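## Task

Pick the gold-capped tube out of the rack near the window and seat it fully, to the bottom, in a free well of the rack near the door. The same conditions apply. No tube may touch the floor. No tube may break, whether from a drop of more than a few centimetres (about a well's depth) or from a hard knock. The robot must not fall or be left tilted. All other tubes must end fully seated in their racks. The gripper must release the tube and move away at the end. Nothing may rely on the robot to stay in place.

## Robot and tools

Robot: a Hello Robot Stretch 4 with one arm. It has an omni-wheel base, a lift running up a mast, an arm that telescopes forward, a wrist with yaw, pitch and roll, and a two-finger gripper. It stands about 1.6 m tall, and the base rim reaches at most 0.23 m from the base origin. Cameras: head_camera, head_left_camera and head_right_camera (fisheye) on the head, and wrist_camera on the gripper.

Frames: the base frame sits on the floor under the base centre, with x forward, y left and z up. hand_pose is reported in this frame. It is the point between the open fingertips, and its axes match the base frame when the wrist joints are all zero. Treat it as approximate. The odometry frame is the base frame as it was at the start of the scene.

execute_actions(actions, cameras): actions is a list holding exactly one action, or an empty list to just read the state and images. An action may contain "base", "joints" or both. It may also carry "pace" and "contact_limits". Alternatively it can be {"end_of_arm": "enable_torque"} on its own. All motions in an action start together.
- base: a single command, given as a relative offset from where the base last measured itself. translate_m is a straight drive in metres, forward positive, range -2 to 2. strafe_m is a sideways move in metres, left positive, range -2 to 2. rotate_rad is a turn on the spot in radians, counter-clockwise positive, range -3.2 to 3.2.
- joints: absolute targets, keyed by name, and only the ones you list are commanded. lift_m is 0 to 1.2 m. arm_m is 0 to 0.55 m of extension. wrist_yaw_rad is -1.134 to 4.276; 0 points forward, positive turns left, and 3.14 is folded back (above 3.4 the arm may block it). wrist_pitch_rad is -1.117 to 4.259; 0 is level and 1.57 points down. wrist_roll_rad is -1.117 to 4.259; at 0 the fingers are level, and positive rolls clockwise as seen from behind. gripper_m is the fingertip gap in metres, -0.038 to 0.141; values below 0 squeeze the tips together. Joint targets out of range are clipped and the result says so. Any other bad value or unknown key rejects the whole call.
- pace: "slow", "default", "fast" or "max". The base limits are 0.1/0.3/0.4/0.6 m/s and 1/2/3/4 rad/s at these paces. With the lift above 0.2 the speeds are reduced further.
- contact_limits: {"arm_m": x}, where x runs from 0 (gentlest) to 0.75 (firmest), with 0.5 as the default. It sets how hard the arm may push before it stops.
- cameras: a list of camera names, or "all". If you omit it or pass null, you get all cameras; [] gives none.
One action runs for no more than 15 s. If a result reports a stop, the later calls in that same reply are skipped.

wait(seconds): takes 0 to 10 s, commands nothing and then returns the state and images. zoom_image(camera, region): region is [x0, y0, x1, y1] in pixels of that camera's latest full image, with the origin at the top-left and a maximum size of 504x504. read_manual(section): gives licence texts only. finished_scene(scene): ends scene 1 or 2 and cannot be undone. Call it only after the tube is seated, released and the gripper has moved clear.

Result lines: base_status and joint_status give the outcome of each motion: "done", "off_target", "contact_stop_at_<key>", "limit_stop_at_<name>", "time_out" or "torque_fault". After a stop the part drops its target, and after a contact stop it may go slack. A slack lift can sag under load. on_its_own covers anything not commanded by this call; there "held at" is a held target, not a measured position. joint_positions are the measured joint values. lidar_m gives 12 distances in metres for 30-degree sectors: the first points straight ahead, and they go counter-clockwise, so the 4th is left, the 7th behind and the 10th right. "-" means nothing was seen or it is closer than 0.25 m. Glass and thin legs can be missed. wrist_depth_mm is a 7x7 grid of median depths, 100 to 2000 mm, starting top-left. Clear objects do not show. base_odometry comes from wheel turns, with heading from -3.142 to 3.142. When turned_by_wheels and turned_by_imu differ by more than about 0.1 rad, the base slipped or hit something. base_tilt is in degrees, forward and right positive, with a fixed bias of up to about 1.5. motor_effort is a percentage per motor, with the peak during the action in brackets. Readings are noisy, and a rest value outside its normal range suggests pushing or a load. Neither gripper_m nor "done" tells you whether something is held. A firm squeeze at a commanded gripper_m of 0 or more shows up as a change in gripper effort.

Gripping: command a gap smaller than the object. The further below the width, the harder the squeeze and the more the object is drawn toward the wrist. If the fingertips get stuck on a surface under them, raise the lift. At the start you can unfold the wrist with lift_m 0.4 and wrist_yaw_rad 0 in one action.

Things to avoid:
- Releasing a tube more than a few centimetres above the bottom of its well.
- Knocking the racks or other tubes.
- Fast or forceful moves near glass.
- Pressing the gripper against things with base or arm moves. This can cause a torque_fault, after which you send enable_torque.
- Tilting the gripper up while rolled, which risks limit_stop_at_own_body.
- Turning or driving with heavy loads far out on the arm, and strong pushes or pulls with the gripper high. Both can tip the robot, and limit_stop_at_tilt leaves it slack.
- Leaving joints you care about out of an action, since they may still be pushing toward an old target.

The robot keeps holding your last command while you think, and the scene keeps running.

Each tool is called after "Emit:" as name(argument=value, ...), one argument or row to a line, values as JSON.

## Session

Emit:
execute_actions(
  actions=[],
)

Scene clock: 0.00 s.
base_odometry: x=+0.000 y=+0.000 heading=+0.000 (m, m, rad; odometry frame)
turned_by_wheels: +0.000 (rad since the last result)
turned_by_imu: +0.000 (rad since the last result)
base_tilt: forward=+0.5 right=-0.1 (deg)
lidar_m: 1.57 1.37 1.37 1.71 1.05 1.06 1.34 1.78 1.82 2.47 1.58 1.60
base_status: not commanded
joint_positions: lift_m=+0.238 arm_m=+0.002 wrist_yaw_rad=+3.227 wrist_pitch_rad=-0.013 wrist_roll_rad=-0.009 gripper_m=+0.057
joint_status: not commanded
motor_effort: lift_m=+20 arm_m=-1 wrist_yaw_rad=+1 wrist_pitch_rad=-6 wrist_roll_rad=+0 gripper_m=-3 wheel_0=+0 wheel_1=+0 wheel_2=+0 (%)
hand_pose: x=-0.1219 y=+0.0624 z=+0.4204 quat_wxyz=(-0.043, +0.007, -0.004, +0.999) (m; base frame)
wrist_depth_mm: - 125 133 - - 1618 960 / - 108 134 - 1983 1618 946 / - 114 135 - 1983 1618 931 / 138 136 202 - 1576 1118 931 / 223 - - - 1397 1138 960 / 224 1430 193 1499 198 1138 931 / 225 946 1008 110 1025 991 960
pictures: head_camera, head_left_camera, head_right_camera, wrist_camera
camera_calibration (this result's frames):
wrist_camera: T_world_to_cam=[[-0.0784906, 0.996653, 0.0228421, -0.0847463], [0.00342965, 0.0231827, -0.999725, 0.47322], [-0.996909, -0.0783907, -0.00523779, 0.110241], [0, 0, 0, 1]] pos_world=[0.101626, 0.082134, 0.475603]
Images, in order (width x height): head_camera 420x560, head_left_camera 420x672, head_right_camera 420x672, wrist_camera 616x392.

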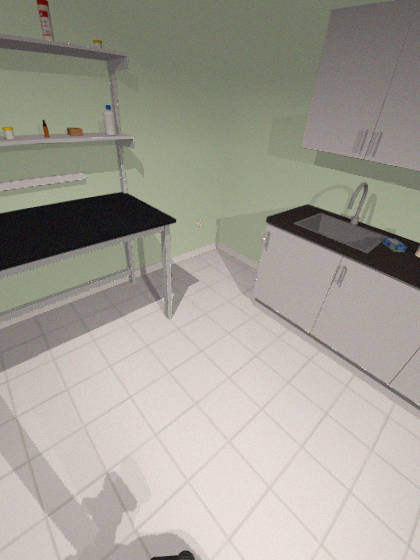

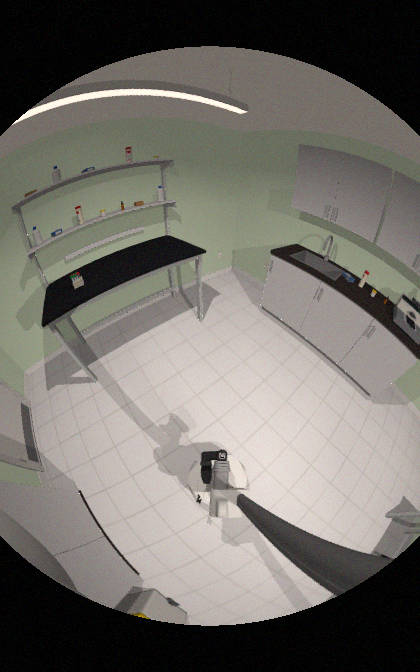

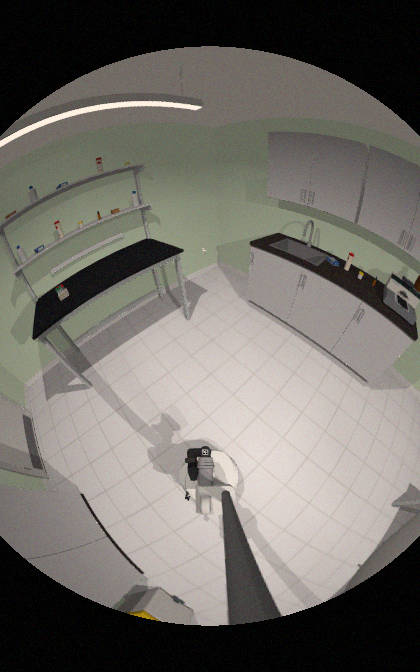

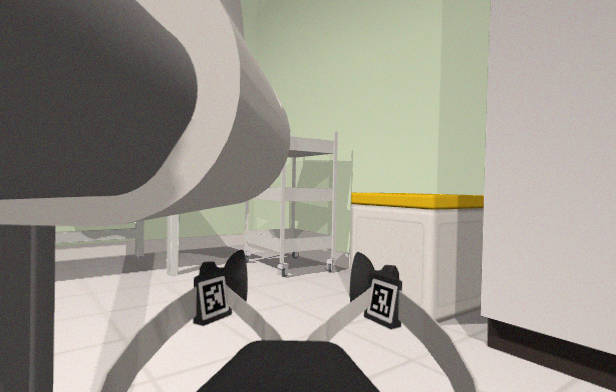

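Emit:
execute_actions(
  actions=[
    {"base":{"rotate_rad":-2.4},"joints":{"lift_m":0.9,"wrist_yaw_rad":1.0,"wrist_pitch_rad":0.137}},
  ],
  cameras=["head_camera","head_left_camera"],
)

Scene clock: 7.40 s.
base_odometry: x=+0.000 y=+0.000 heading=-2.400 (m, m, rad; odometry frame)
turned_by_wheels: -2.400 (rad since the last result)
turned_by_imu: -2.398 (rad since the last result)
base_tilt: forward=+0.5 right=-0.1 (deg)
lidar_m: 1.78 1.88 1.62 1.57 1.69 1.44 1.40 1.45 1.09 1.05 1.13 1.83
base_status: done
joint_positions: lift_m=+0.900 arm_m=+0.002 wrist_yaw_rad=+1.000 wrist_pitch_rad=+0.139 wrist_roll_rad=-0.009 gripper_m=+0.057
joint_status: all done
motor_effort: lift_m=+23(23) arm_m=-1(1) wrist_yaw_rad=+0(10) wrist_pitch_rad=-5(6) wrist_roll_rad=+0(0) gripper_m=-2(2) wheel_0=+1(8) wheel_1=+0(6) wheel_2=+0(7) (%)
hand_pose: x=+0.4009 y=+0.1932 z=+1.0380 quat_wxyz=(+0.875, -0.037, +0.059, +0.479) (m; base frame)
wrist_depth_mm: 1499 1661 - - - - - / 1756 1863 - - - - - / 1808 1708 - - - - - / 1366 1499 - - - - - / 1397 1537 - - - - 1537 / 1397 1537 194 - 198 - - / 1430 1537 1756 110 1863 1863 1808
pictures: head_camera, head_left_camera
Images, in order (width x height): head_camera 420x560, head_left_camera 420x672.

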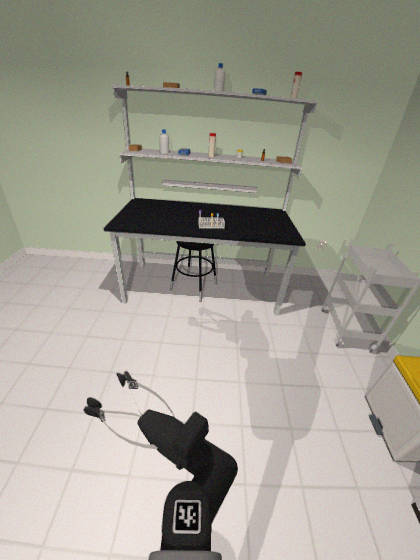

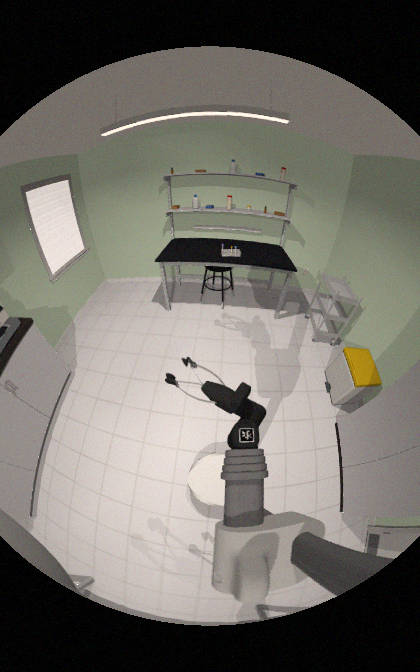

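Emit:
execute_actions(
  actions=[
    {"base":{"translate_m":1.35},"pace":"fast"},
  ],
  cameras=["head_camera"],
)

Emit:
zoom_image(
  camera="head_camera",
  region=[150, 290, 270, 410],
)

Scene clock: 16.97 s.
base_odometry: x=-0.995 y=-0.912 heading=-2.400 (m, m, rad; odometry frame)
turned_by_wheels: +0.000 (rad since the last result)
turned_by_imu: +0.000 (rad since the last result)
base_tilt: forward=+0.6 right=-0.1 (deg)
lidar_m: 0.44 0.47 0.70 2.04 1.65 2.31 3.47 1.56 1.23 1.12 0.63 0.48
base_status: done
joint_positions: lift_m=+0.900 arm_m=+0.002 wrist_yaw_rad=+1.000 wrist_pitch_rad=+0.139 wrist_roll_rad=-0.009 gripper_m=+0.057
joint_status: not commanded
motor_effort: lift_m=+22(23) arm_m=-1(1) wrist_yaw_rad=+1(1) wrist_pitch_rad=-6(5) wrist_roll_rad=+0(0) gripper_m=-1(3) wheel_0=-1(7) wheel_1=-1(6) wheel_2=+1(7) (%)
hand_pose: x=+0.4009 y=+0.1932 z=+1.0381 quat_wxyz=(+0.875, -0.037, +0.059, +0.479) (m; base frame)
wrist_depth_mm: 1708 1921 - 1808 1366 1008 654 / 1756 1921 - 1808 1205 960 699 / 1808 1983 - 1863 1366 1060 891 / 1808 1983 - 1921 1366 1078 866 / 1863 - - 1983 1255 1060 891 / 1863 - 194 768 198 788 788 / 1863 1808 1756 110 597 569 609
pictures: head_camera
Images, in order (width x height): head_camera 420x560.

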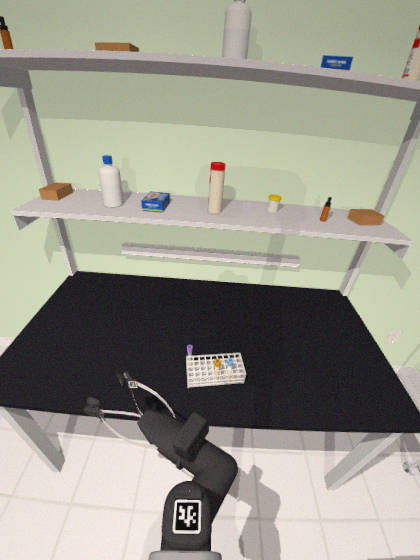

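Region (150, 290, 270, 410) of head_camera's 420x560 image, scaled by 4.200, with more detail than that image has.

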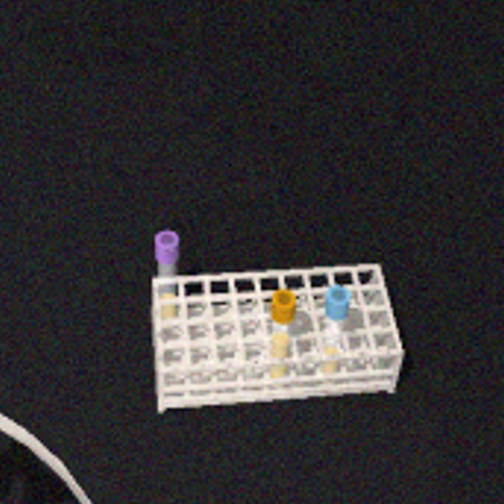

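Emit:
execute_actions(
  actions=[
    {"base":{"strafe_m":0.24},"joints":{"wrist_yaw_rad":-1.1,"gripper_m":0.04,"lift_m":0.85}},
  ],
  cameras=[],
)

Emit:
execute_actions(
  actions=[
    {"joints":{"arm_m":0.379,"lift_m":0.82}},
  ],
)

Emit:
zoom_image(
  camera="head_camera",
  region=[230, 310, 350, 410],
)

Scene clock: 52.00 s.
base_odometry: x=-0.833 y=-1.089 heading=-2.400 (m, m, rad; odometry frame)
turned_by_wheels: +0.000 (rad since the last result)
turned_by_imu: +0.001 (rad since the last result)
base_tilt: forward=+0.6 right=-0.1 (deg)
lidar_m: 0.46 0.47 0.69 1.88 1.44 1.95 3.44 1.86 1.47 1.39 0.64 0.48
base_status: done
joint_positions: lift_m=+0.850 arm_m=+0.002 wrist_yaw_rad=-1.100 wrist_pitch_rad=+0.139 wrist_roll_rad=-0.009 gripper_m=+0.040
joint_status: all done
motor_effort: lift_m=+17(21) arm_m=-1(1) wrist_yaw_rad=-1(3) wrist_pitch_rad=-7(6) wrist_roll_rad=+0(1) gripper_m=-1(4) wheel_0=+1(8) wheel_1=-1(11) wheel_2=+1(1) (%)
hand_pose: x=+0.2248 y=-0.2943 z=+0.9884 quat_wxyz=(+0.851, +0.032, +0.062, -0.521) (m; base frame)
wrist_depth_mm: 991 1205 1618 1921 1708 1537 1430 / 1008 1205 1708 1921 1661 1537 1397 / 1042 1281 1708 1983 1756 1576 1464 / 1078 1281 1756 - 1756 1618 1499 / 917 946 931 960 1661 1618 1499 / 539 640 190 1008 195 1618 1537 / 477 480 554 110 1499 1618 1576
pictures: none
No camera images: the call's "cameras" was empty. Leave "cameras" out to get every camera's image.

Scene clock: 54.23 s.
base_odometry: x=-0.833 y=-1.089 heading=-2.400 (m, m, rad; odometry frame)
turned_by_wheels: +0.000 (rad since the last result)
turned_by_imu: +0.001 (rad since the last result)
base_tilt: forward=+0.6 right=+0.0 (deg)
lidar_m: 0.45 0.49 0.71 1.89 1.45 1.94 3.44 1.88 1.47 1.38 0.64 0.48
base_status: not commanded
joint_positions: lift_m=+0.820 arm_m=+0.378 wrist_yaw_rad=-1.100 wrist_pitch_rad=+0.139 wrist_roll_rad=-0.009 gripper_m=+0.040
joint_status: all done
motor_effort: lift_m=+18(19) arm_m=+6(6) wrist_yaw_rad=+0(0) wrist_pitch_rad=-5(6) wrist_roll_rad=+0(0) gripper_m=-4(3) wheel_0=+1(1) wheel_1=-1(1) wheel_2=+1(1) (%)
hand_pose: x=+0.6007 y=-0.2943 z=+0.9584 quat_wxyz=(+0.851, +0.032, +0.062, -0.521) (m; base frame)
wrist_depth_mm: 654 683 750 1499 1708 1576 1430 / 699 854 1042 1397 1756 1576 1464 / 715 866 1118 1618 1756 1576 1499 / 683 866 1138 1661 1863 1618 1464 / 723 831 842 854 878 1205 1336 / 580 585 189 591 196 615 1397 / 445 410 452 110 459 466 1430
pictures: head_camera, head_left_camera, head_right_camera, wrist_camera
camera_calibration (this result's frames):
wrist_camera: T_world_to_cam=[[-0.892547, -0.450333, 0.0236874, 0.377462], [-0.0915381, 0.129492, -0.987346, 1.09333], [0.441567, -0.883421, -0.1568, -0.15023], [0, 0, 0, 1]] pos_world=[0.50332, -0.104309, 1.047]
Images, in order (width x height): head_camera 420x560, head_left_camera 420x672, head_right_camera 420x672, wrist_camera 616x392.

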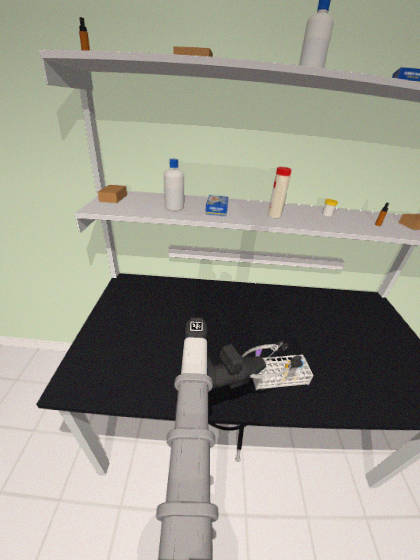

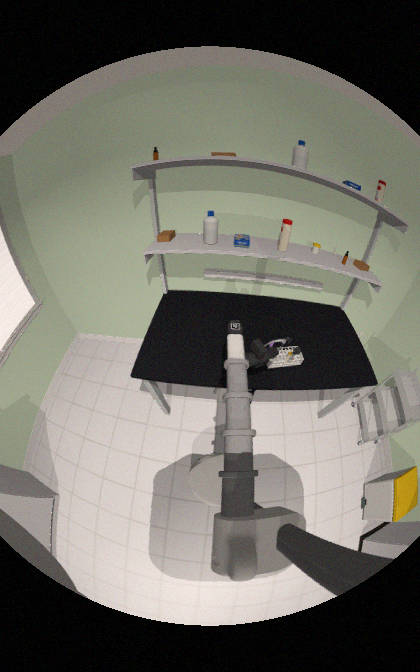

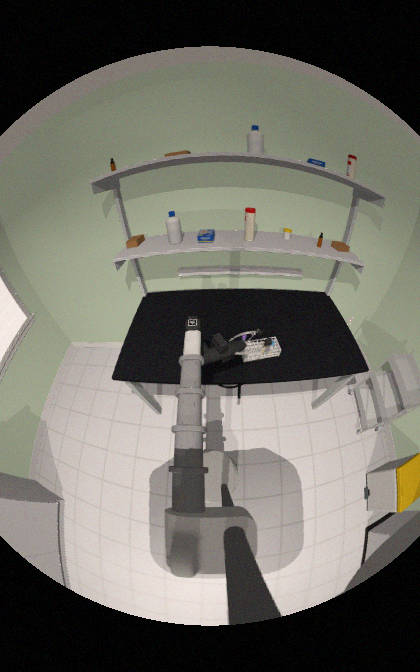

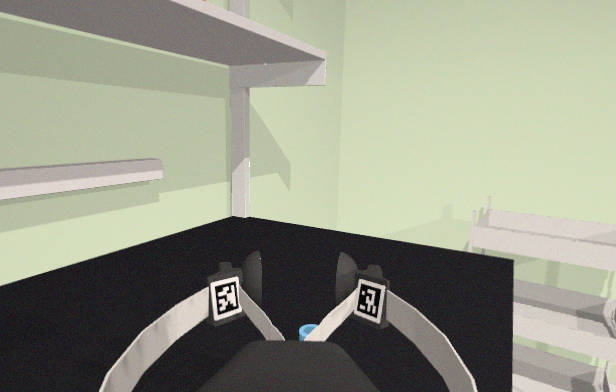

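Region (230, 310, 350, 410) of head_camera's 420x560 image, scaled by 4.200, with more detail than that image has.

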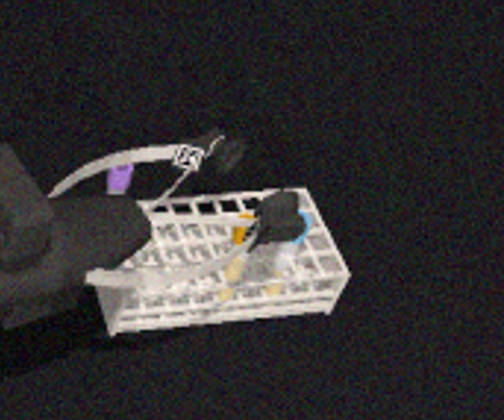

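Emit:
execute_actions(
  actions=[
    {"joints":{"lift_m":0.788},"pace":"slow"},
  ],
  cameras=["head_camera","wrist_camera"],
)

Emit:
zoom_image(
  camera="head_camera",
  region=[240, 330, 320, 400],
)

Scene clock: 66.00 s.
base_odometry: x=-0.833 y=-1.089 heading=-2.400 (m, m, rad; odometry frame)
turned_by_wheels: +0.000 (rad since the last result)
turned_by_imu: +0.001 (rad since the last result)
base_tilt: forward=+0.5 right=-0.1 (deg)
lidar_m: 0.46 0.50 0.70 1.89 1.44 1.96 3.43 1.88 1.47 1.36 0.66 0.49
base_status: not commanded
joint_positions: lift_m=+0.788 arm_m=+0.378 wrist_yaw_rad=-1.100 wrist_pitch_rad=+0.139 wrist_roll_rad=-0.009 gripper_m=+0.040
joint_status: all done
motor_effort: lift_m=+18(17) arm_m=+6(6) wrist_yaw_rad=+0(0) wrist_pitch_rad=-5(5) wrist_roll_rad=+0(0) gripper_m=+1(2) wheel_0=+1(1) wheel_1=-1(1) wheel_2=+1(1) (%)
hand_pose: x=+0.6007 y=-0.2943 z=+0.9264 quat_wxyz=(+0.851, +0.032, +0.062, -0.521) (m; base frame)
wrist_depth_mm: 676 788 798 1430 1708 1537 1430 / 707 866 1078 1576 1708 1618 1430 / 691 842 1118 1618 1756 1576 1464 / 715 878 1098 1661 1863 1618 1464 / 691 741 750 750 778 788 1397 / 512 512 190 364 195 544 1397 / 394 362 397 110 404 410 1430
pictures: head_camera, wrist_camera
camera_calibration (this result's frames):
wrist_camera: T_world_to_cam=[[-0.892547, -0.450333, 0.0236874, 0.378221], [-0.0915381, 0.129492, -0.987346, 1.06175], [0.441567, -0.883421, -0.1568, -0.155245], [0, 0, 0, 1]] pos_world=[0.503321, -0.104309, 1.01502]
Images, in order (width x height): head_camera 420x560, wrist_camera 616x392.

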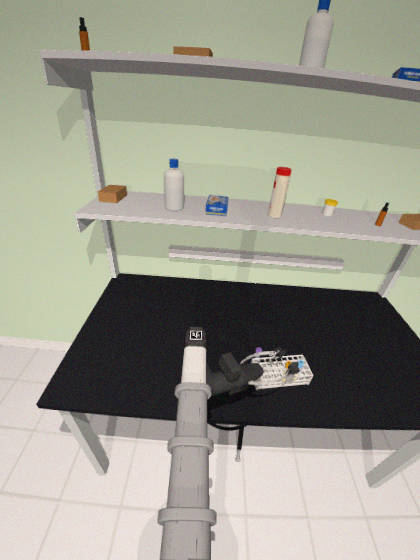

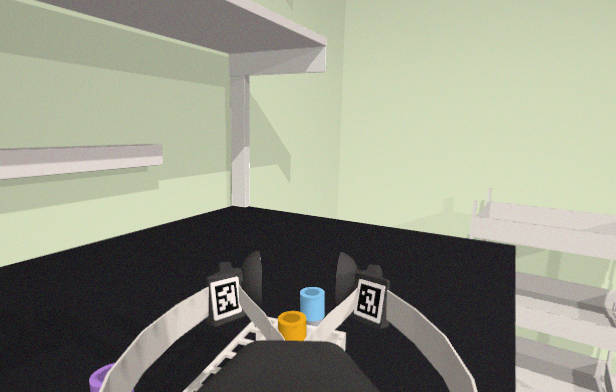

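Region (240, 330, 320, 400) of head_camera's 420x560 image, scaled by 6.300, with more detail than that image has; it fills the top 441 rows of this view, and the rest is white.

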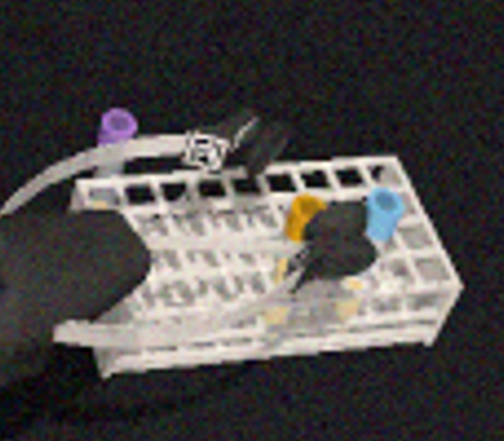

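Emit:
execute_actions(
  actions=[
    {"joints":{"lift_m":0.766,"gripper_m":0.034},"pace":"slow"},
  ],
  cameras=["head_camera","wrist_camera"],
)

Emit:
zoom_image(
  camera="head_camera",
  region=[240, 330, 320, 400],
)

Scene clock: 77.07 s.
base_odometry: x=-0.833 y=-1.089 heading=-2.400 (m, m, rad; odometry frame)
turned_by_wheels: +0.000 (rad since the last result)
turned_by_imu: +0.001 (rad since the last result)
base_tilt: forward=+0.6 right=-0.1 (deg)
lidar_m: 0.46 0.51 0.69 1.89 1.44 1.96 3.43 1.87 1.46 1.37 0.65 0.48
base_status: not commanded
joint_positions: lift_m=+0.766 arm_m=+0.378 wrist_yaw_rad=-1.100 wrist_pitch_rad=+0.139 wrist_roll_rad=-0.009 gripper_m=+0.034
joint_status: all done
motor_effort: lift_m=+17(17) arm_m=+6(6) wrist_yaw_rad=+0(0) wrist_pitch_rad=-6(6) wrist_roll_rad=+0(0) gripper_m=-3(2) wheel_0=+1(1) wheel_1=-1(1) wheel_2=+0(1) (%)
hand_pose: x=+0.6007 y=-0.2943 z=+0.9044 quat_wxyz=(+0.851, +0.032, +0.062, -0.521) (m; base frame)
wrist_depth_mm: 691 798 891 991 1708 1537 1430 / 707 866 1078 1576 1708 1576 1430 / 676 854 1118 1618 1808 1618 1499 / 723 904 1078 1576 1808 1661 1430 / 661 676 676 683 707 715 1499 / 466 469 192 286 193 492 1336 / 357 185 298 110 362 375 1430
pictures: head_camera, wrist_camera
camera_calibration (this result's frames):
wrist_camera: T_world_to_cam=[[-0.892547, -0.450333, 0.0236874, 0.378743], [-0.0915381, 0.129492, -0.987346, 1.04003], [0.441567, -0.883421, -0.1568, -0.158695], [0, 0, 0, 1]] pos_world=[0.503322, -0.104309, 0.993017]
Images, in order (width x height): head_camera 420x560, wrist_camera 616x392.

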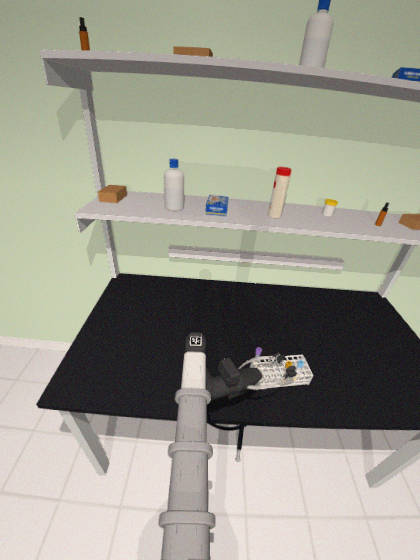

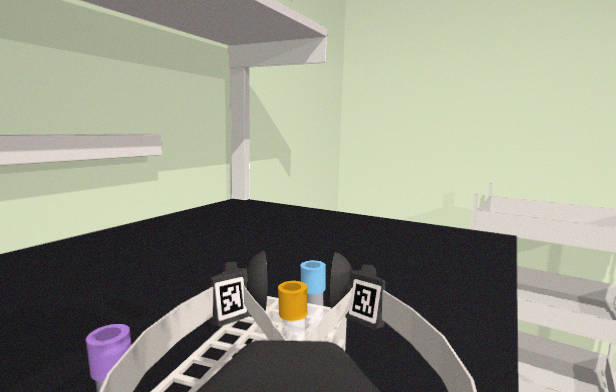

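Region (240, 330, 320, 400) of head_camera's 420x560 image, scaled by 6.300, with more detail than that image has; it fills the top 441 rows of this view, and the rest is white.

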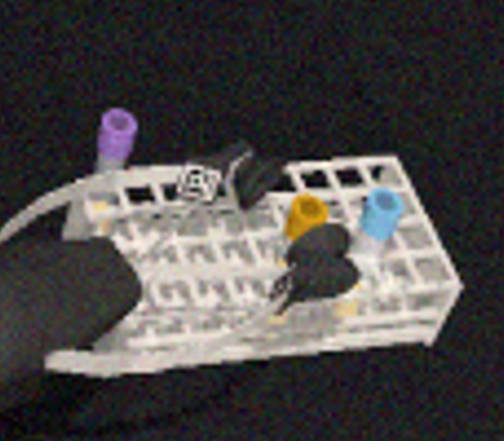

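Emit:
execute_actions(
  actions=[
    {"joints":{"lift_m":0.762,"arm_m":0.382},"pace":"slow"},
  ],
  cameras=[],
)

Emit:
execute_actions(
  actions=[
    {"joints":{"gripper_m":-0.005},"pace":"slow"},
  ],
  cameras=["wrist_camera"],
)

Emit:
execute_actions(
  actions=[
    {"joints":{"lift_m":0.80},"pace":"slow"},
  ],
  cameras=["head_camera","wrist_camera"],
)

Emit:
zoom_image(
  camera="head_camera",
  region=[240, 330, 320, 400],
)

Scene clock: 86.53 s.
base_odometry: x=-0.833 y=-1.089 heading=-2.400 (m, m, rad; odometry frame)
turned_by_wheels: +0.000 (rad since the last result)
turned_by_imu: +0.001 (rad since the last result)
base_tilt: forward=+0.6 right=-0.1 (deg)
lidar_m: 0.46 0.48 0.70 1.89 1.44 1.94 3.45 1.88 1.47 1.37 0.63 0.50
base_status: not commanded
joint_positions: lift_m=+0.762 arm_m=+0.381 wrist_yaw_rad=-1.100 wrist_pitch_rad=+0.139 wrist_roll_rad=-0.009 gripper_m=+0.034
joint_status: all done
motor_effort: lift_m=+18(17) arm_m=+5(8) wrist_yaw_rad=+0(0) wrist_pitch_rad=-6(5) wrist_roll_rad=+1(0) gripper_m=-5(3) wheel_0=+1(1) wheel_1=-1(1) wheel_2=+1(1) (%)
hand_pose: x=+0.6036 y=-0.2943 z=+0.9004 quat_wxyz=(+0.851, +0.032, +0.062, -0.521) (m; base frame)
wrist_depth_mm: 691 820 904 991 1708 1576 1430 / 691 842 1078 1576 1756 1576 1464 / 683 842 1118 1661 1756 1618 1464 / 723 878 1042 1537 1863 1618 1430 / 640 654 661 676 699 707 1499 / 455 462 193 248 193 484 1336 / 351 183 290 110 355 359 1430
pictures: none
No camera images: the call's "cameras" was empty. Leave "cameras" out to get every camera's image.

Scene clock: 88.23 s.
base_odometry: x=-0.833 y=-1.089 heading=-2.400 (m, m, rad; odometry frame)
turned_by_wheels: +0.000 (rad since the last result)
turned_by_imu: +0.001 (rad since the last result)
base_tilt: forward=+0.5 right=-0.1 (deg)
lidar_m: 0.46 0.50 0.72 1.88 1.43 1.95 3.43 1.88 1.47 1.37 0.65 0.47
base_status: not commanded
joint_positions: lift_m=+0.762 arm_m=+0.381 wrist_yaw_rad=-1.100 wrist_pitch_rad=+0.139 wrist_roll_rad=-0.009 gripper_m=-0.005
joint_status: all done
motor_effort: lift_m=+18(17) arm_m=+6(6) wrist_yaw_rad=+0(0) wrist_pitch_rad=-6(6) wrist_roll_rad=+0(0) gripper_m=-3(3) wheel_0=+1(1) wheel_1=-1(1) wheel_2=+1(1) (%)
hand_pose: x=+0.6036 y=-0.2943 z=+0.9004 quat_wxyz=(+0.851, +0.032, +0.062, -0.521) (m; base frame)
wrist_depth_mm: 691 809 904 991 1661 1576 1430 / 699 842 1078 1537 1708 1537 1464 / 683 842 1118 1618 1808 1618 1430 / 723 891 1060 1537 1808 1618 1430 / 647 654 661 676 691 707 1464 / 459 459 185 203 424 484 1336 / 351 181 278 110 345 366 1397
pictures: wrist_camera
camera_calibration (this result's frames):
wrist_camera: T_world_to_cam=[[-0.892547, -0.450333, 0.0236875, 0.381499], [-0.0915382, 0.129492, -0.987346, 1.03636], [0.441567, -0.883421, -0.1568, -0.160637], [0, 0, 0, 1]] pos_world=[0.506304, -0.104309, 0.989025]
Images, in order (width x height): wrist_camera 616x392.

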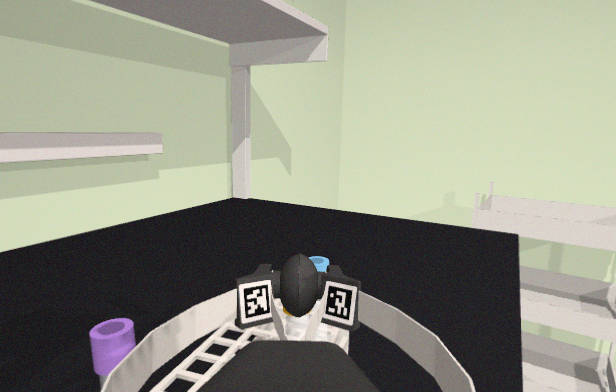

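Scene clock: 89.40 s.
base_odometry: x=-0.833 y=-1.089 heading=-2.400 (m, m, rad; odometry frame)
turned_by_wheels: +0.000 (rad since the last result)
turned_by_imu: +0.000 (rad since the last result)
base_tilt: forward=+0.6 right=-0.1 (deg)
lidar_m: 0.46 0.49 0.70 1.88 1.44 1.95 3.43 1.86 1.47 1.38 0.65 0.49
base_status: not commanded
joint_positions: lift_m=+0.800 arm_m=+0.381 wrist_yaw_rad=-1.100 wrist_pitch_rad=+0.139 wrist_roll_rad=-0.009 gripper_m=-0.005
joint_status: all done
motor_effort: lift_m=+23(25) arm_m=+6(6) wrist_yaw_rad=+0(0) wrist_pitch_rad=-6(5) wrist_roll_rad=+0(0) gripper_m=-4(5) wheel_0=+1(1) wheel_1=-1(1) wheel_2=+0(1) (%)
hand_pose: x=+0.6036 y=-0.2943 z=+0.9380 quat_wxyz=(+0.851, +0.032, +0.062, -0.521) (m; base frame)
wrist_depth_mm: 683 768 750 1430 1708 1576 1430 / 699 854 1078 1499 1708 1618 1397 / 699 831 1098 1618 1756 1618 1464 / 707 891 1098 1618 1808 1618 1499 / 699 768 768 798 809 831 1366 / 530 544 186 202 500 569 1366 / 413 379 415 110 404 430 1430
pictures: head_camera, wrist_camera
camera_calibration (this result's frames):
wrist_camera: T_world_to_cam=[[-0.892547, -0.450333, 0.0236873, 0.380612], [-0.091538, 0.129492, -0.987346, 1.07341], [0.441567, -0.883421, -0.1568, -0.154756], [0, 0, 0, 1]] pos_world=[0.506307, -0.104309, 1.02654]
Images, in order (width x height): head_camera 420x560, wrist_camera 616x392.

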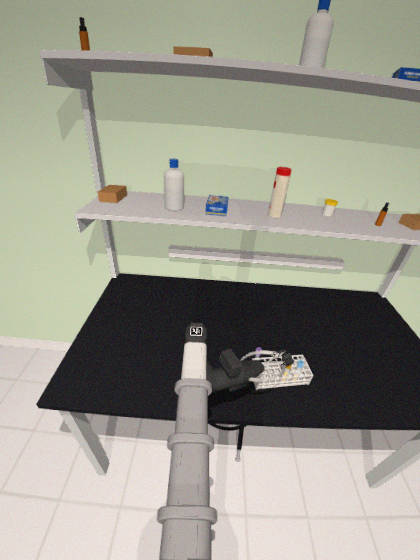

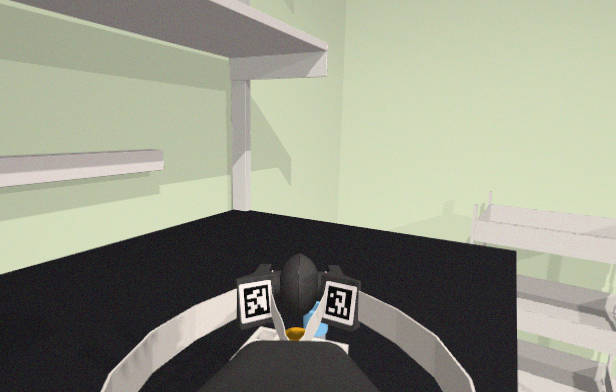

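Region (240, 330, 320, 400) of head_camera's 420x560 image, scaled by 6.300, with more detail than that image has; it fills the top 441 rows of this view, and the rest is white.

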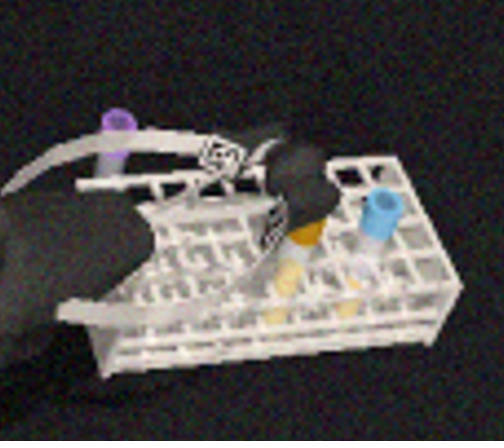

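Emit:
execute_actions(
  actions=[
    {"joints":{"lift_m":0.825,"gripper_m":0.036},"pace":"slow"},
  ],
  cameras=[],
)

Emit:
execute_actions(
  actions=[
    {"base":{"strafe_m":-0.025},"joints":{"wrist_pitch_rad":0.25,"arm_m":0.395},"pace":"slow"},
  ],
  cameras=["wrist_camera"],
)

Scene clock: 107.10 s.
base_odometry: x=-0.833 y=-1.089 heading=-2.400 (m, m, rad; odometry frame)
turned_by_wheels: +0.000 (rad since the last result)
turned_by_imu: +0.001 (rad since the last result)
base_tilt: forward=+0.5 right=-0.1 (deg)
lidar_m: 0.46 0.49 0.70 1.88 1.44 1.94 3.42 1.87 1.47 1.37 0.65 0.47
base_status: not commanded
joint_positions: lift_m=+0.825 arm_m=+0.381 wrist_yaw_rad=-1.100 wrist_pitch_rad=+0.139 wrist_roll_rad=-0.009 gripper_m=+0.036
joint_status: all done
motor_effort: lift_m=+23(23) arm_m=+6(6) wrist_yaw_rad=+0(0) wrist_pitch_rad=-5(5) wrist_roll_rad=+0(1) gripper_m=-5(5) wheel_0=+1(1) wheel_1=-1(1) wheel_2=+1(1) (%)
hand_pose: x=+0.6036 y=-0.2943 z=+0.9630 quat_wxyz=(+0.851, +0.032, +0.062, -0.521) (m; base frame)
wrist_depth_mm: 661 661 732 1499 1708 1576 1430 / 699 854 1042 1397 1808 1576 1464 / 707 866 1098 1618 1756 1576 1499 / 683 866 1160 1661 1808 1661 1499 / 723 854 866 866 891 1255 1366 / 591 591 191 569 195 627 1397 / 449 418 455 110 459 473 1464
pictures: none
No camera images: the call's "cameras" was empty. Leave "cameras" out to get every camera's image.

Scene clock: 108.30 s.
base_odometry: x=-0.850 y=-1.071 heading=-2.400 (m, m, rad; odometry frame)
turned_by_wheels: +0.000 (rad since the last result)
turned_by_imu: +0.001 (rad since the last result)
base_tilt: forward=+0.6 right=+0.0 (deg)
lidar_m: 0.46 0.48 0.72 1.90 1.48 2.00 3.44 1.84 1.45 1.34 0.64 0.47
base_status: done
joint_positions: lift_m=+0.825 arm_m=+0.394 wrist_yaw_rad=-1.100 wrist_pitch_rad=+0.252 wrist_roll_rad=-0.009 gripper_m=+0.036
joint_status: all done
motor_effort: lift_m=+23(23) arm_m=+6(5) wrist_yaw_rad=+0(0) wrist_pitch_rad=-5(6) wrist_roll_rad=+0(1) gripper_m=-3(3) wheel_0=+1(5) wheel_1=+0(2) wheel_2=+0(1) (%)
hand_pose: x=+0.6138 y=-0.2886 z=+0.9311 quat_wxyz=(+0.846, +0.062, +0.109, -0.518) (m; base frame)
wrist_depth_mm: 676 820 976 1281 1661 1499 1366 / 683 831 1060 1499 1708 1499 1430 / 668 831 1098 1576 1808 1576 1464 / 715 842 946 946 1708 1499 1336 / 615 627 640 634 647 654 1464 / 473 473 193 347 195 496 1430 / 377 355 384 110 384 387 1366
pictures: wrist_camera
camera_calibration (this result's frames):
wrist_camera: T_world_to_cam=[[-0.891329, -0.452723, 0.023959, 0.39066], [-0.141438, 0.227477, -0.963457, 1.10351], [0.430729, -0.862146, -0.26679, -0.0401351], [0, 0, 0, 1]] pos_world=[0.521572, -0.108765, 1.04312]
Images, in order (width x height): wrist_camera 616x392.

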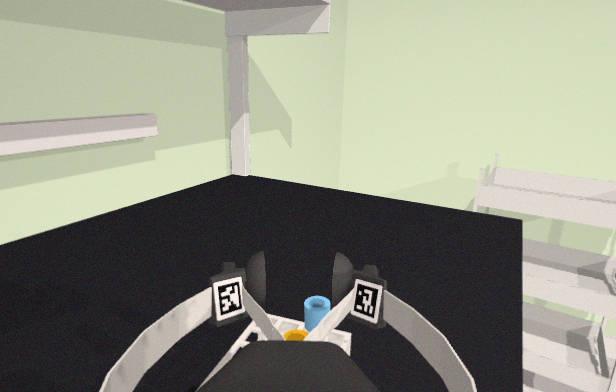

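Emit:
execute_actions(
  actions=[
    {"joints":{"lift_m":0.795},"pace":"slow"},
  ],
  cameras=["head_camera","wrist_camera"],
)

Emit:
zoom_image(
  camera="head_camera",
  region=[235, 330, 315, 400],
)

Emit:
zoom_image(
  camera="wrist_camera",
  region=[200, 230, 400, 392],
)

Scene clock: 115.03 s.
base_odometry: x=-0.850 y=-1.071 heading=-2.400 (m, m, rad; odometry frame)
turned_by_wheels: +0.000 (rad since the last result)
turned_by_imu: +0.001 (rad since the last result)
base_tilt: forward=+0.6 right=-0.1 (deg)
lidar_m: 0.45 0.46 0.70 1.91 1.47 2.00 3.44 1.85 1.44 1.37 0.64 0.48
base_status: not commanded
joint_positions: lift_m=+0.795 arm_m=+0.394 wrist_yaw_rad=-1.100 wrist_pitch_rad=+0.252 wrist_roll_rad=-0.009 gripper_m=+0.036
joint_status: all done
motor_effort: lift_m=+17(22) arm_m=+6(6) wrist_yaw_rad=+0(0) wrist_pitch_rad=-6(4) wrist_roll_rad=+0(0) gripper_m=-4(3) wheel_0=+1(1) wheel_1=+0(0) wheel_2=+0(0) (%)
hand_pose: x=+0.6138 y=-0.2886 z=+0.9016 quat_wxyz=(+0.846, +0.062, +0.109, -0.518) (m; base frame)
wrist_depth_mm: 676 809 991 1397 1661 1499 1397 / 668 831 1060 1537 1708 1537 1397 / 668 842 1098 1576 1756 1576 1430 / 691 809 831 842 854 1182 1366 / 549 554 564 569 580 585 1430 / 418 421 192 229 195 439 1464 / 338 174 319 110 340 345 1336
pictures: head_camera, wrist_camera
camera_calibration (this result's frames):
wrist_camera: T_world_to_cam=[[-0.891328, -0.452725, 0.0239591, 0.391369], [-0.14147, 0.227541, -0.963437, 1.07507], [0.43072, -0.862128, -0.266861, -0.0479356], [0, 0, 0, 1]] pos_world=[0.521576, -0.108767, 1.0136]
Images, in order (width x height): head_camera 420x560, wrist_camera 616x392.

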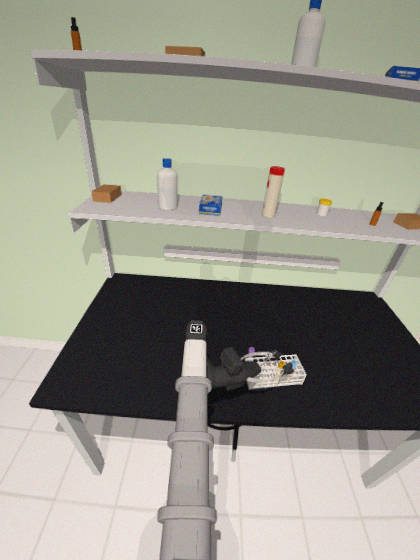

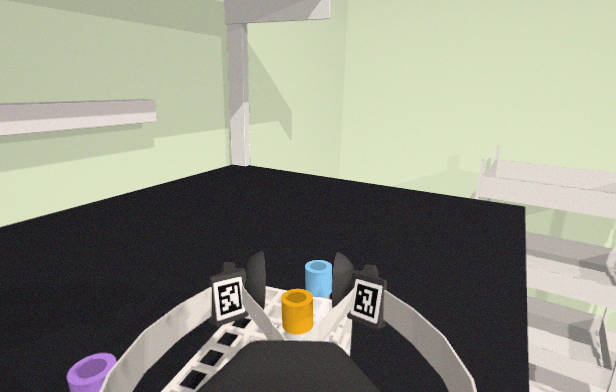

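Region (235, 330, 315, 400) of head_camera's 420x560 image, scaled by 6.300, with more detail than that image has; it fills the top 441 rows of this view, and the rest is white.

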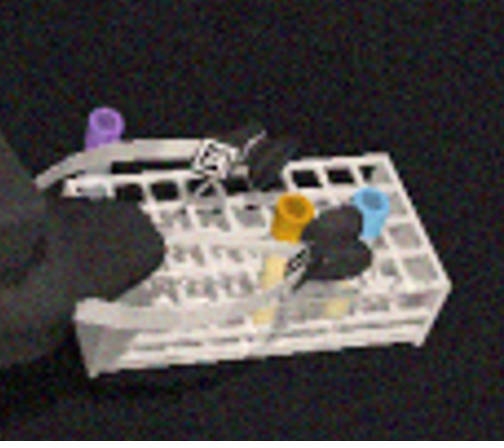

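Region (200, 230, 400, 392) of wrist_camera's 616x392 image, scaled by 2.520; it fills the top 408 rows of this view, and the rest is white.

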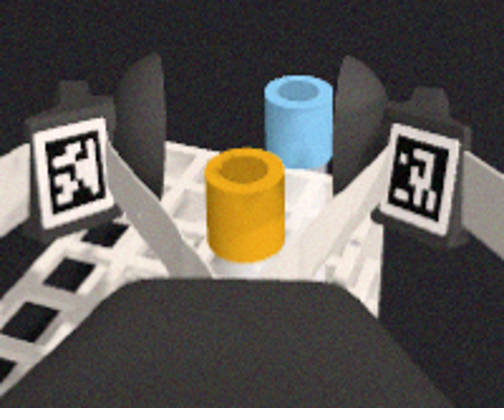

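Emit:
execute_actions(
  actions=[
    {"joints":{"lift_m":0.789},"pace":"slow"},
  ],
  cameras=[],
)

Emit:
execute_actions(
  actions=[
    {"joints":{"gripper_m":-0.005},"pace":"slow"},
  ],
  cameras=["wrist_camera"],
)

Emit:
zoom_image(
  camera="wrist_camera",
  region=[200, 230, 400, 392],
)

Scene clock: 122.63 s.
base_odometry: x=-0.850 y=-1.071 heading=-2.400 (m, m, rad; odometry frame)
turned_by_wheels: +0.000 (rad since the last result)
turned_by_imu: +0.001 (rad since the last result)
base_tilt: forward=+0.6 right=-0.1 (deg)
lidar_m: 0.46 0.49 0.68 1.92 1.46 2.00 3.44 1.81 1.45 1.35 0.64 0.48
base_status: not commanded
joint_positions: lift_m=+0.789 arm_m=+0.394 wrist_yaw_rad=-1.100 wrist_pitch_rad=+0.252 wrist_roll_rad=-0.009 gripper_m=+0.036
joint_status: all done
motor_effort: lift_m=+17(18) arm_m=+6(6) wrist_yaw_rad=+0(0) wrist_pitch_rad=-5(5) wrist_roll_rad=+0(0) gripper_m=-3(6) wheel_0=+1(1) wheel_1=+0(0) wheel_2=+0(0) (%)
hand_pose: x=+0.6138 y=-0.2886 z=+0.8956 quat_wxyz=(+0.846, +0.062, +0.109, -0.518) (m; base frame)
wrist_depth_mm: 668 820 1008 1366 1661 1499 1397 / 668 820 1042 1499 1756 1537 1366 / 683 854 1098 1576 1808 1618 1464 / 699 788 798 831 842 1182 1336 / 535 544 544 554 564 569 1464 / 410 410 192 227 196 430 1464 / 329 167 274 110 332 336 1308
pictures: none
No camera images: the call's "cameras" was empty. Leave "cameras" out to get every camera's image.

Scene clock: 124.40 s.
base_odometry: x=-0.850 y=-1.071 heading=-2.400 (m, m, rad; odometry frame)
turned_by_wheels: +0.000 (rad since the last result)
turned_by_imu: +0.001 (rad since the last result)
base_tilt: forward=+0.6 right=-0.1 (deg)
lidar_m: 0.45 0.49 0.70 1.90 1.46 2.00 3.44 1.84 1.43 1.36 0.66 0.48
base_status: not commanded
joint_positions: lift_m=+0.789 arm_m=+0.394 wrist_yaw_rad=-1.100 wrist_pitch_rad=+0.252 wrist_roll_rad=-0.009 gripper_m=-0.005
joint_status: all done
motor_effort: lift_m=+17(17) arm_m=+5(6) wrist_yaw_rad=+0(0) wrist_pitch_rad=-5(6) wrist_roll_rad=+0(0) gripper_m=-9(9) wheel_0=+1(1) wheel_1=+0(0) wheel_2=+0(0) (%)
hand_pose: x=+0.6138 y=-0.2886 z=+0.8955 quat_wxyz=(+0.846, +0.062, +0.110, -0.518) (m; base frame)
wrist_depth_mm: 676 809 991 1430 1661 1499 1366 / 668 831 1060 1499 1708 1537 1397 / 676 866 1078 1618 1808 1576 1430 / 691 798 809 820 842 1182 1336 / 530 539 544 554 564 569 1430 / 407 410 186 218 185 427 1464 / 329 171 270 110 340 329 1308
pictures: wrist_camera
camera_calibration (this result's frames):
wrist_camera: T_world_to_cam=[[-0.891325, -0.452731, 0.0239594, 0.391512], [-0.141584, 0.227764, -0.963368, 1.06929], [0.430689, -0.862066, -0.267112, -0.0492775], [0, 0, 0, 1]] pos_world=[0.521582, -0.108777, 1.00757]
Images, in order (width x height): wrist_camera 616x392.

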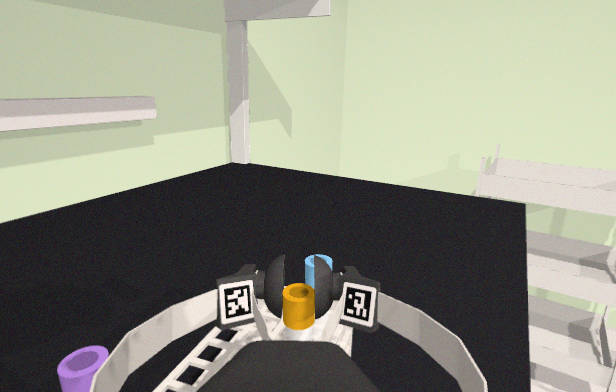

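Region (200, 230, 400, 392) of wrist_camera's 616x392 image, scaled by 2.520; it fills the top 408 rows of this view, and the rest is white.

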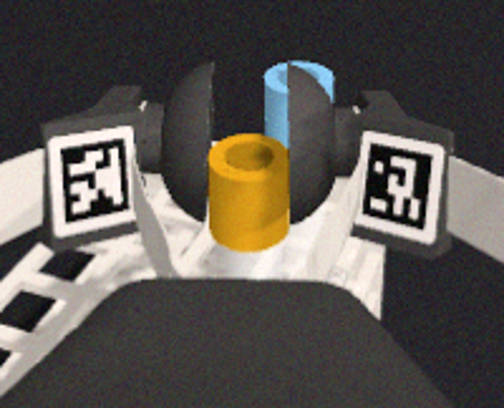

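Emit:
execute_actions(
  actions=[
    {"joints":{"lift_m":0.92},"pace":"slow"},
  ],
  cameras=["head_camera","wrist_camera"],
)

Emit:
zoom_image(
  camera="head_camera",
  region=[235, 300, 335, 400],
)

Scene clock: 131.80 s.
base_odometry: x=-0.850 y=-1.071 heading=-2.400 (m, m, rad; odometry frame)
turned_by_wheels: +0.000 (rad since the last result)
turned_by_imu: +0.001 (rad since the last result)
base_tilt: forward=+0.6 right=-0.1 (deg)
lidar_m: 0.46 0.49 0.72 1.91 1.47 1.97 3.45 1.84 1.45 1.35 0.63 0.48
base_status: not commanded
joint_positions: lift_m=+0.920 arm_m=+0.394 wrist_yaw_rad=-1.100 wrist_pitch_rad=+0.252 wrist_roll_rad=-0.009 gripper_m=-0.005
joint_status: all done
motor_effort: lift_m=+23(24) arm_m=+6(6) wrist_yaw_rad=+1(0) wrist_pitch_rad=-5(5) wrist_roll_rad=+0(0) gripper_m=-14(12) wheel_0=+1(1) wheel_1=+0(0) wheel_2=+0(0) (%)
hand_pose: x=+0.6138 y=-0.2886 z=+1.0260 quat_wxyz=(+0.846, +0.062, +0.110, -0.518) (m; base frame)
wrist_depth_mm: 627 603 750 1397 1661 1499 1397 / 683 831 1025 1464 1708 1499 1430 / 707 854 1078 1576 1808 1618 1430 / 683 866 1098 1661 1863 1618 1430 / 732 831 854 866 866 1205 1336 / 627 647 185 217 185 668 1336 / 508 480 521 110 525 512 1430
pictures: head_camera, wrist_camera
camera_calibration (this result's frames):
wrist_camera: T_world_to_cam=[[-0.891325, -0.452731, 0.0239594, 0.388386], [-0.14159, 0.227775, -0.963364, 1.19502], [0.430687, -0.862063, -0.267124, -0.0144015], [0, 0, 0, 1]] pos_world=[0.521584, -0.108777, 1.13809]
Images, in order (width x height): head_camera 420x560, wrist_camera 616x392.

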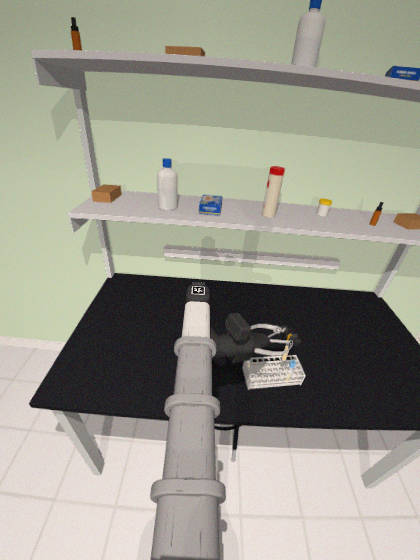

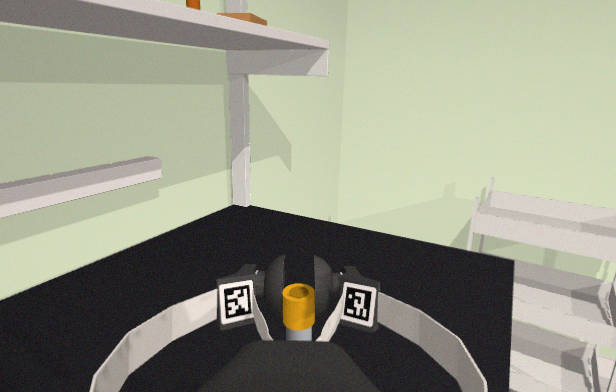

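Region (235, 300, 335, 400) of head_camera's 420x560 image, scaled by 5.040, with more detail than that image has.

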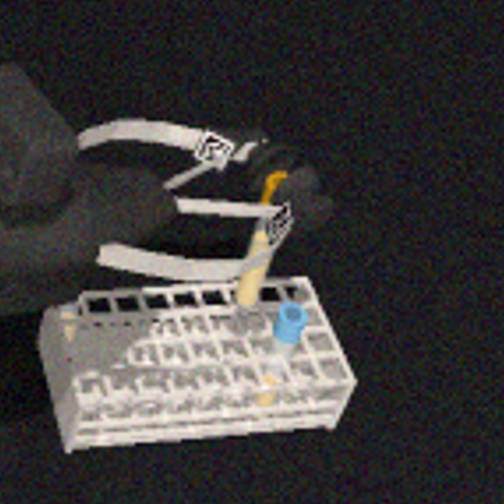

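Emit:
execute_actions(
  actions=[
    {"base":{"translate_m":-2.0},"joints":{"arm_m":0.0,"gripper_m":-0.012,"wrist_yaw_rad":1.0}},
  ],
  cameras=[],
)

Emit:
execute_actions(
  actions=[
    {"base":{"rotate_rad":-3.1},"pace":"slow"},
  ],
  cameras=["head_camera","wrist_camera"],
)

Scene clock: 156.00 s.
base_odometry: x=+0.625 y=+0.280 heading=-2.400 (m, m, rad; odometry frame)
turned_by_wheels: +0.000 (rad since the last result)
turned_by_imu: +0.007 (rad since the last result)
base_tilt: forward=+0.6 right=-0.1 (deg)
lidar_m: 2.42 0.42 1.45 1.39 1.04 0.76 0.72 0.77 1.74 1.27 1.32 1.96
base_status: done
joint_positions: lift_m=+0.920 arm_m=+0.003 wrist_yaw_rad=+1.000 wrist_pitch_rad=+0.252 wrist_roll_rad=-0.009 gripper_m=-0.012
joint_status: all done
joint sent to its limit — the command would take arm_m past its lower limit, so that joint was sent only as far as its limit.
motor_effort: lift_m=+22(23) arm_m=-5(6) wrist_yaw_rad=+1(3) wrist_pitch_rad=-6(7) wrist_roll_rad=+1(0) gripper_m=-15(12) wheel_0=-1(5) wheel_1=+1(5) wheel_2=-2(7) (%)
hand_pose: x=+0.3984 y=+0.1878 z=+1.0261 quat_wxyz=(+0.870, -0.064, +0.108, +0.476) (m; base frame)
wrist_depth_mm: 1576 1708 1863 - - - - / 1618 1756 - - - - - / 1499 1430 1537 1708 - - - / 1229 1366 1499 1756 - - - / 1255 1397 1576 1756 - - - / 1308 1430 185 217 184 - - / 1397 1430 1618 110 1618 1537 1661
pictures: none
No camera images: the call's "cameras" was empty. Leave "cameras" out to get every camera's image.

Scene clock: 160.40 s.
base_odometry: x=+0.625 y=+0.280 heading=+0.783 (m, m, rad; odometry frame)
turned_by_wheels: -3.100 (rad since the last result)
turned_by_imu: -3.098 (rad since the last result)
base_tilt: forward=+0.5 right=-0.1 (deg)
lidar_m: 0.72 0.42 1.72 1.27 1.37 2.13 2.91 1.81 1.41 1.40 0.93 0.73
base_status: done
joint_positions: lift_m=+0.920 arm_m=+0.003 wrist_yaw_rad=+1.000 wrist_pitch_rad=+0.252 wrist_roll_rad=-0.009 gripper_m=-0.012
joint_status: not commanded
motor_effort: lift_m=+22(22) arm_m=-5(6) wrist_yaw_rad=+1(1) wrist_pitch_rad=-7(6) wrist_roll_rad=+0(1) gripper_m=-14(16) wheel_0=+2(3) wheel_1=+0(6) wheel_2=+1(5) (%)
hand_pose: x=+0.3984 y=+0.1878 z=+1.0261 quat_wxyz=(+0.870, -0.064, +0.108, +0.476) (m; base frame)
wrist_depth_mm: 1308 1430 1537 1808 1808 1366 1060 / 1366 1499 1618 1863 1808 1397 1098 / 1397 1537 1708 1921 1921 1430 1138 / 1464 1618 1808 1921 854 768 778 / 1537 1661 1863 - 842 591 521 / 1576 1661 184 216 184 1499 492 / 1576 1464 1618 110 1537 1281 1255
pictures: head_camera, wrist_camera
camera_calibration (this result's frames):
wrist_camera: T_world_to_cam=[[0.840583, -0.541153, 0.0239605, -0.261262], [-0.125344, -0.237352, -0.963303, 1.13686], [0.526981, 0.806733, -0.267344, 0.137537], [0, 0, 0, 1]] pos_world=[0.289632, 0.0174971, 1.13817]
Images, in order (width x height): head_camera 420x560, wrist_camera 616x392.

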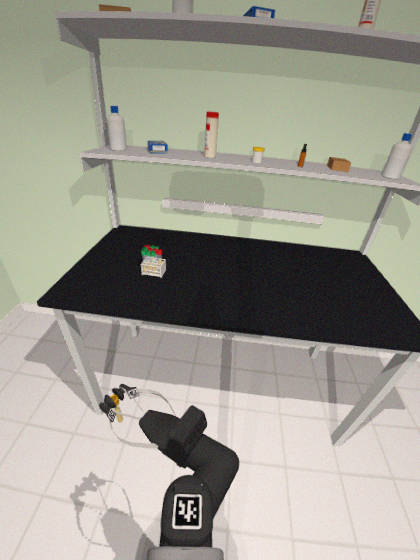

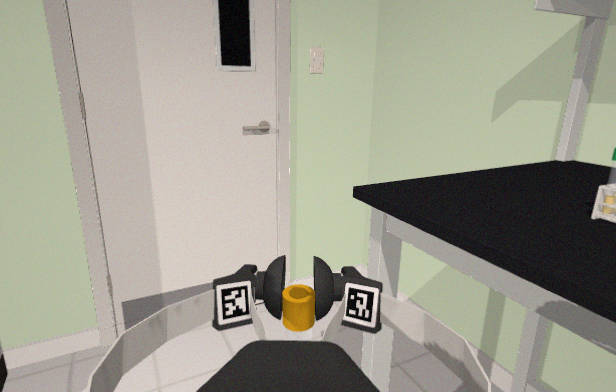

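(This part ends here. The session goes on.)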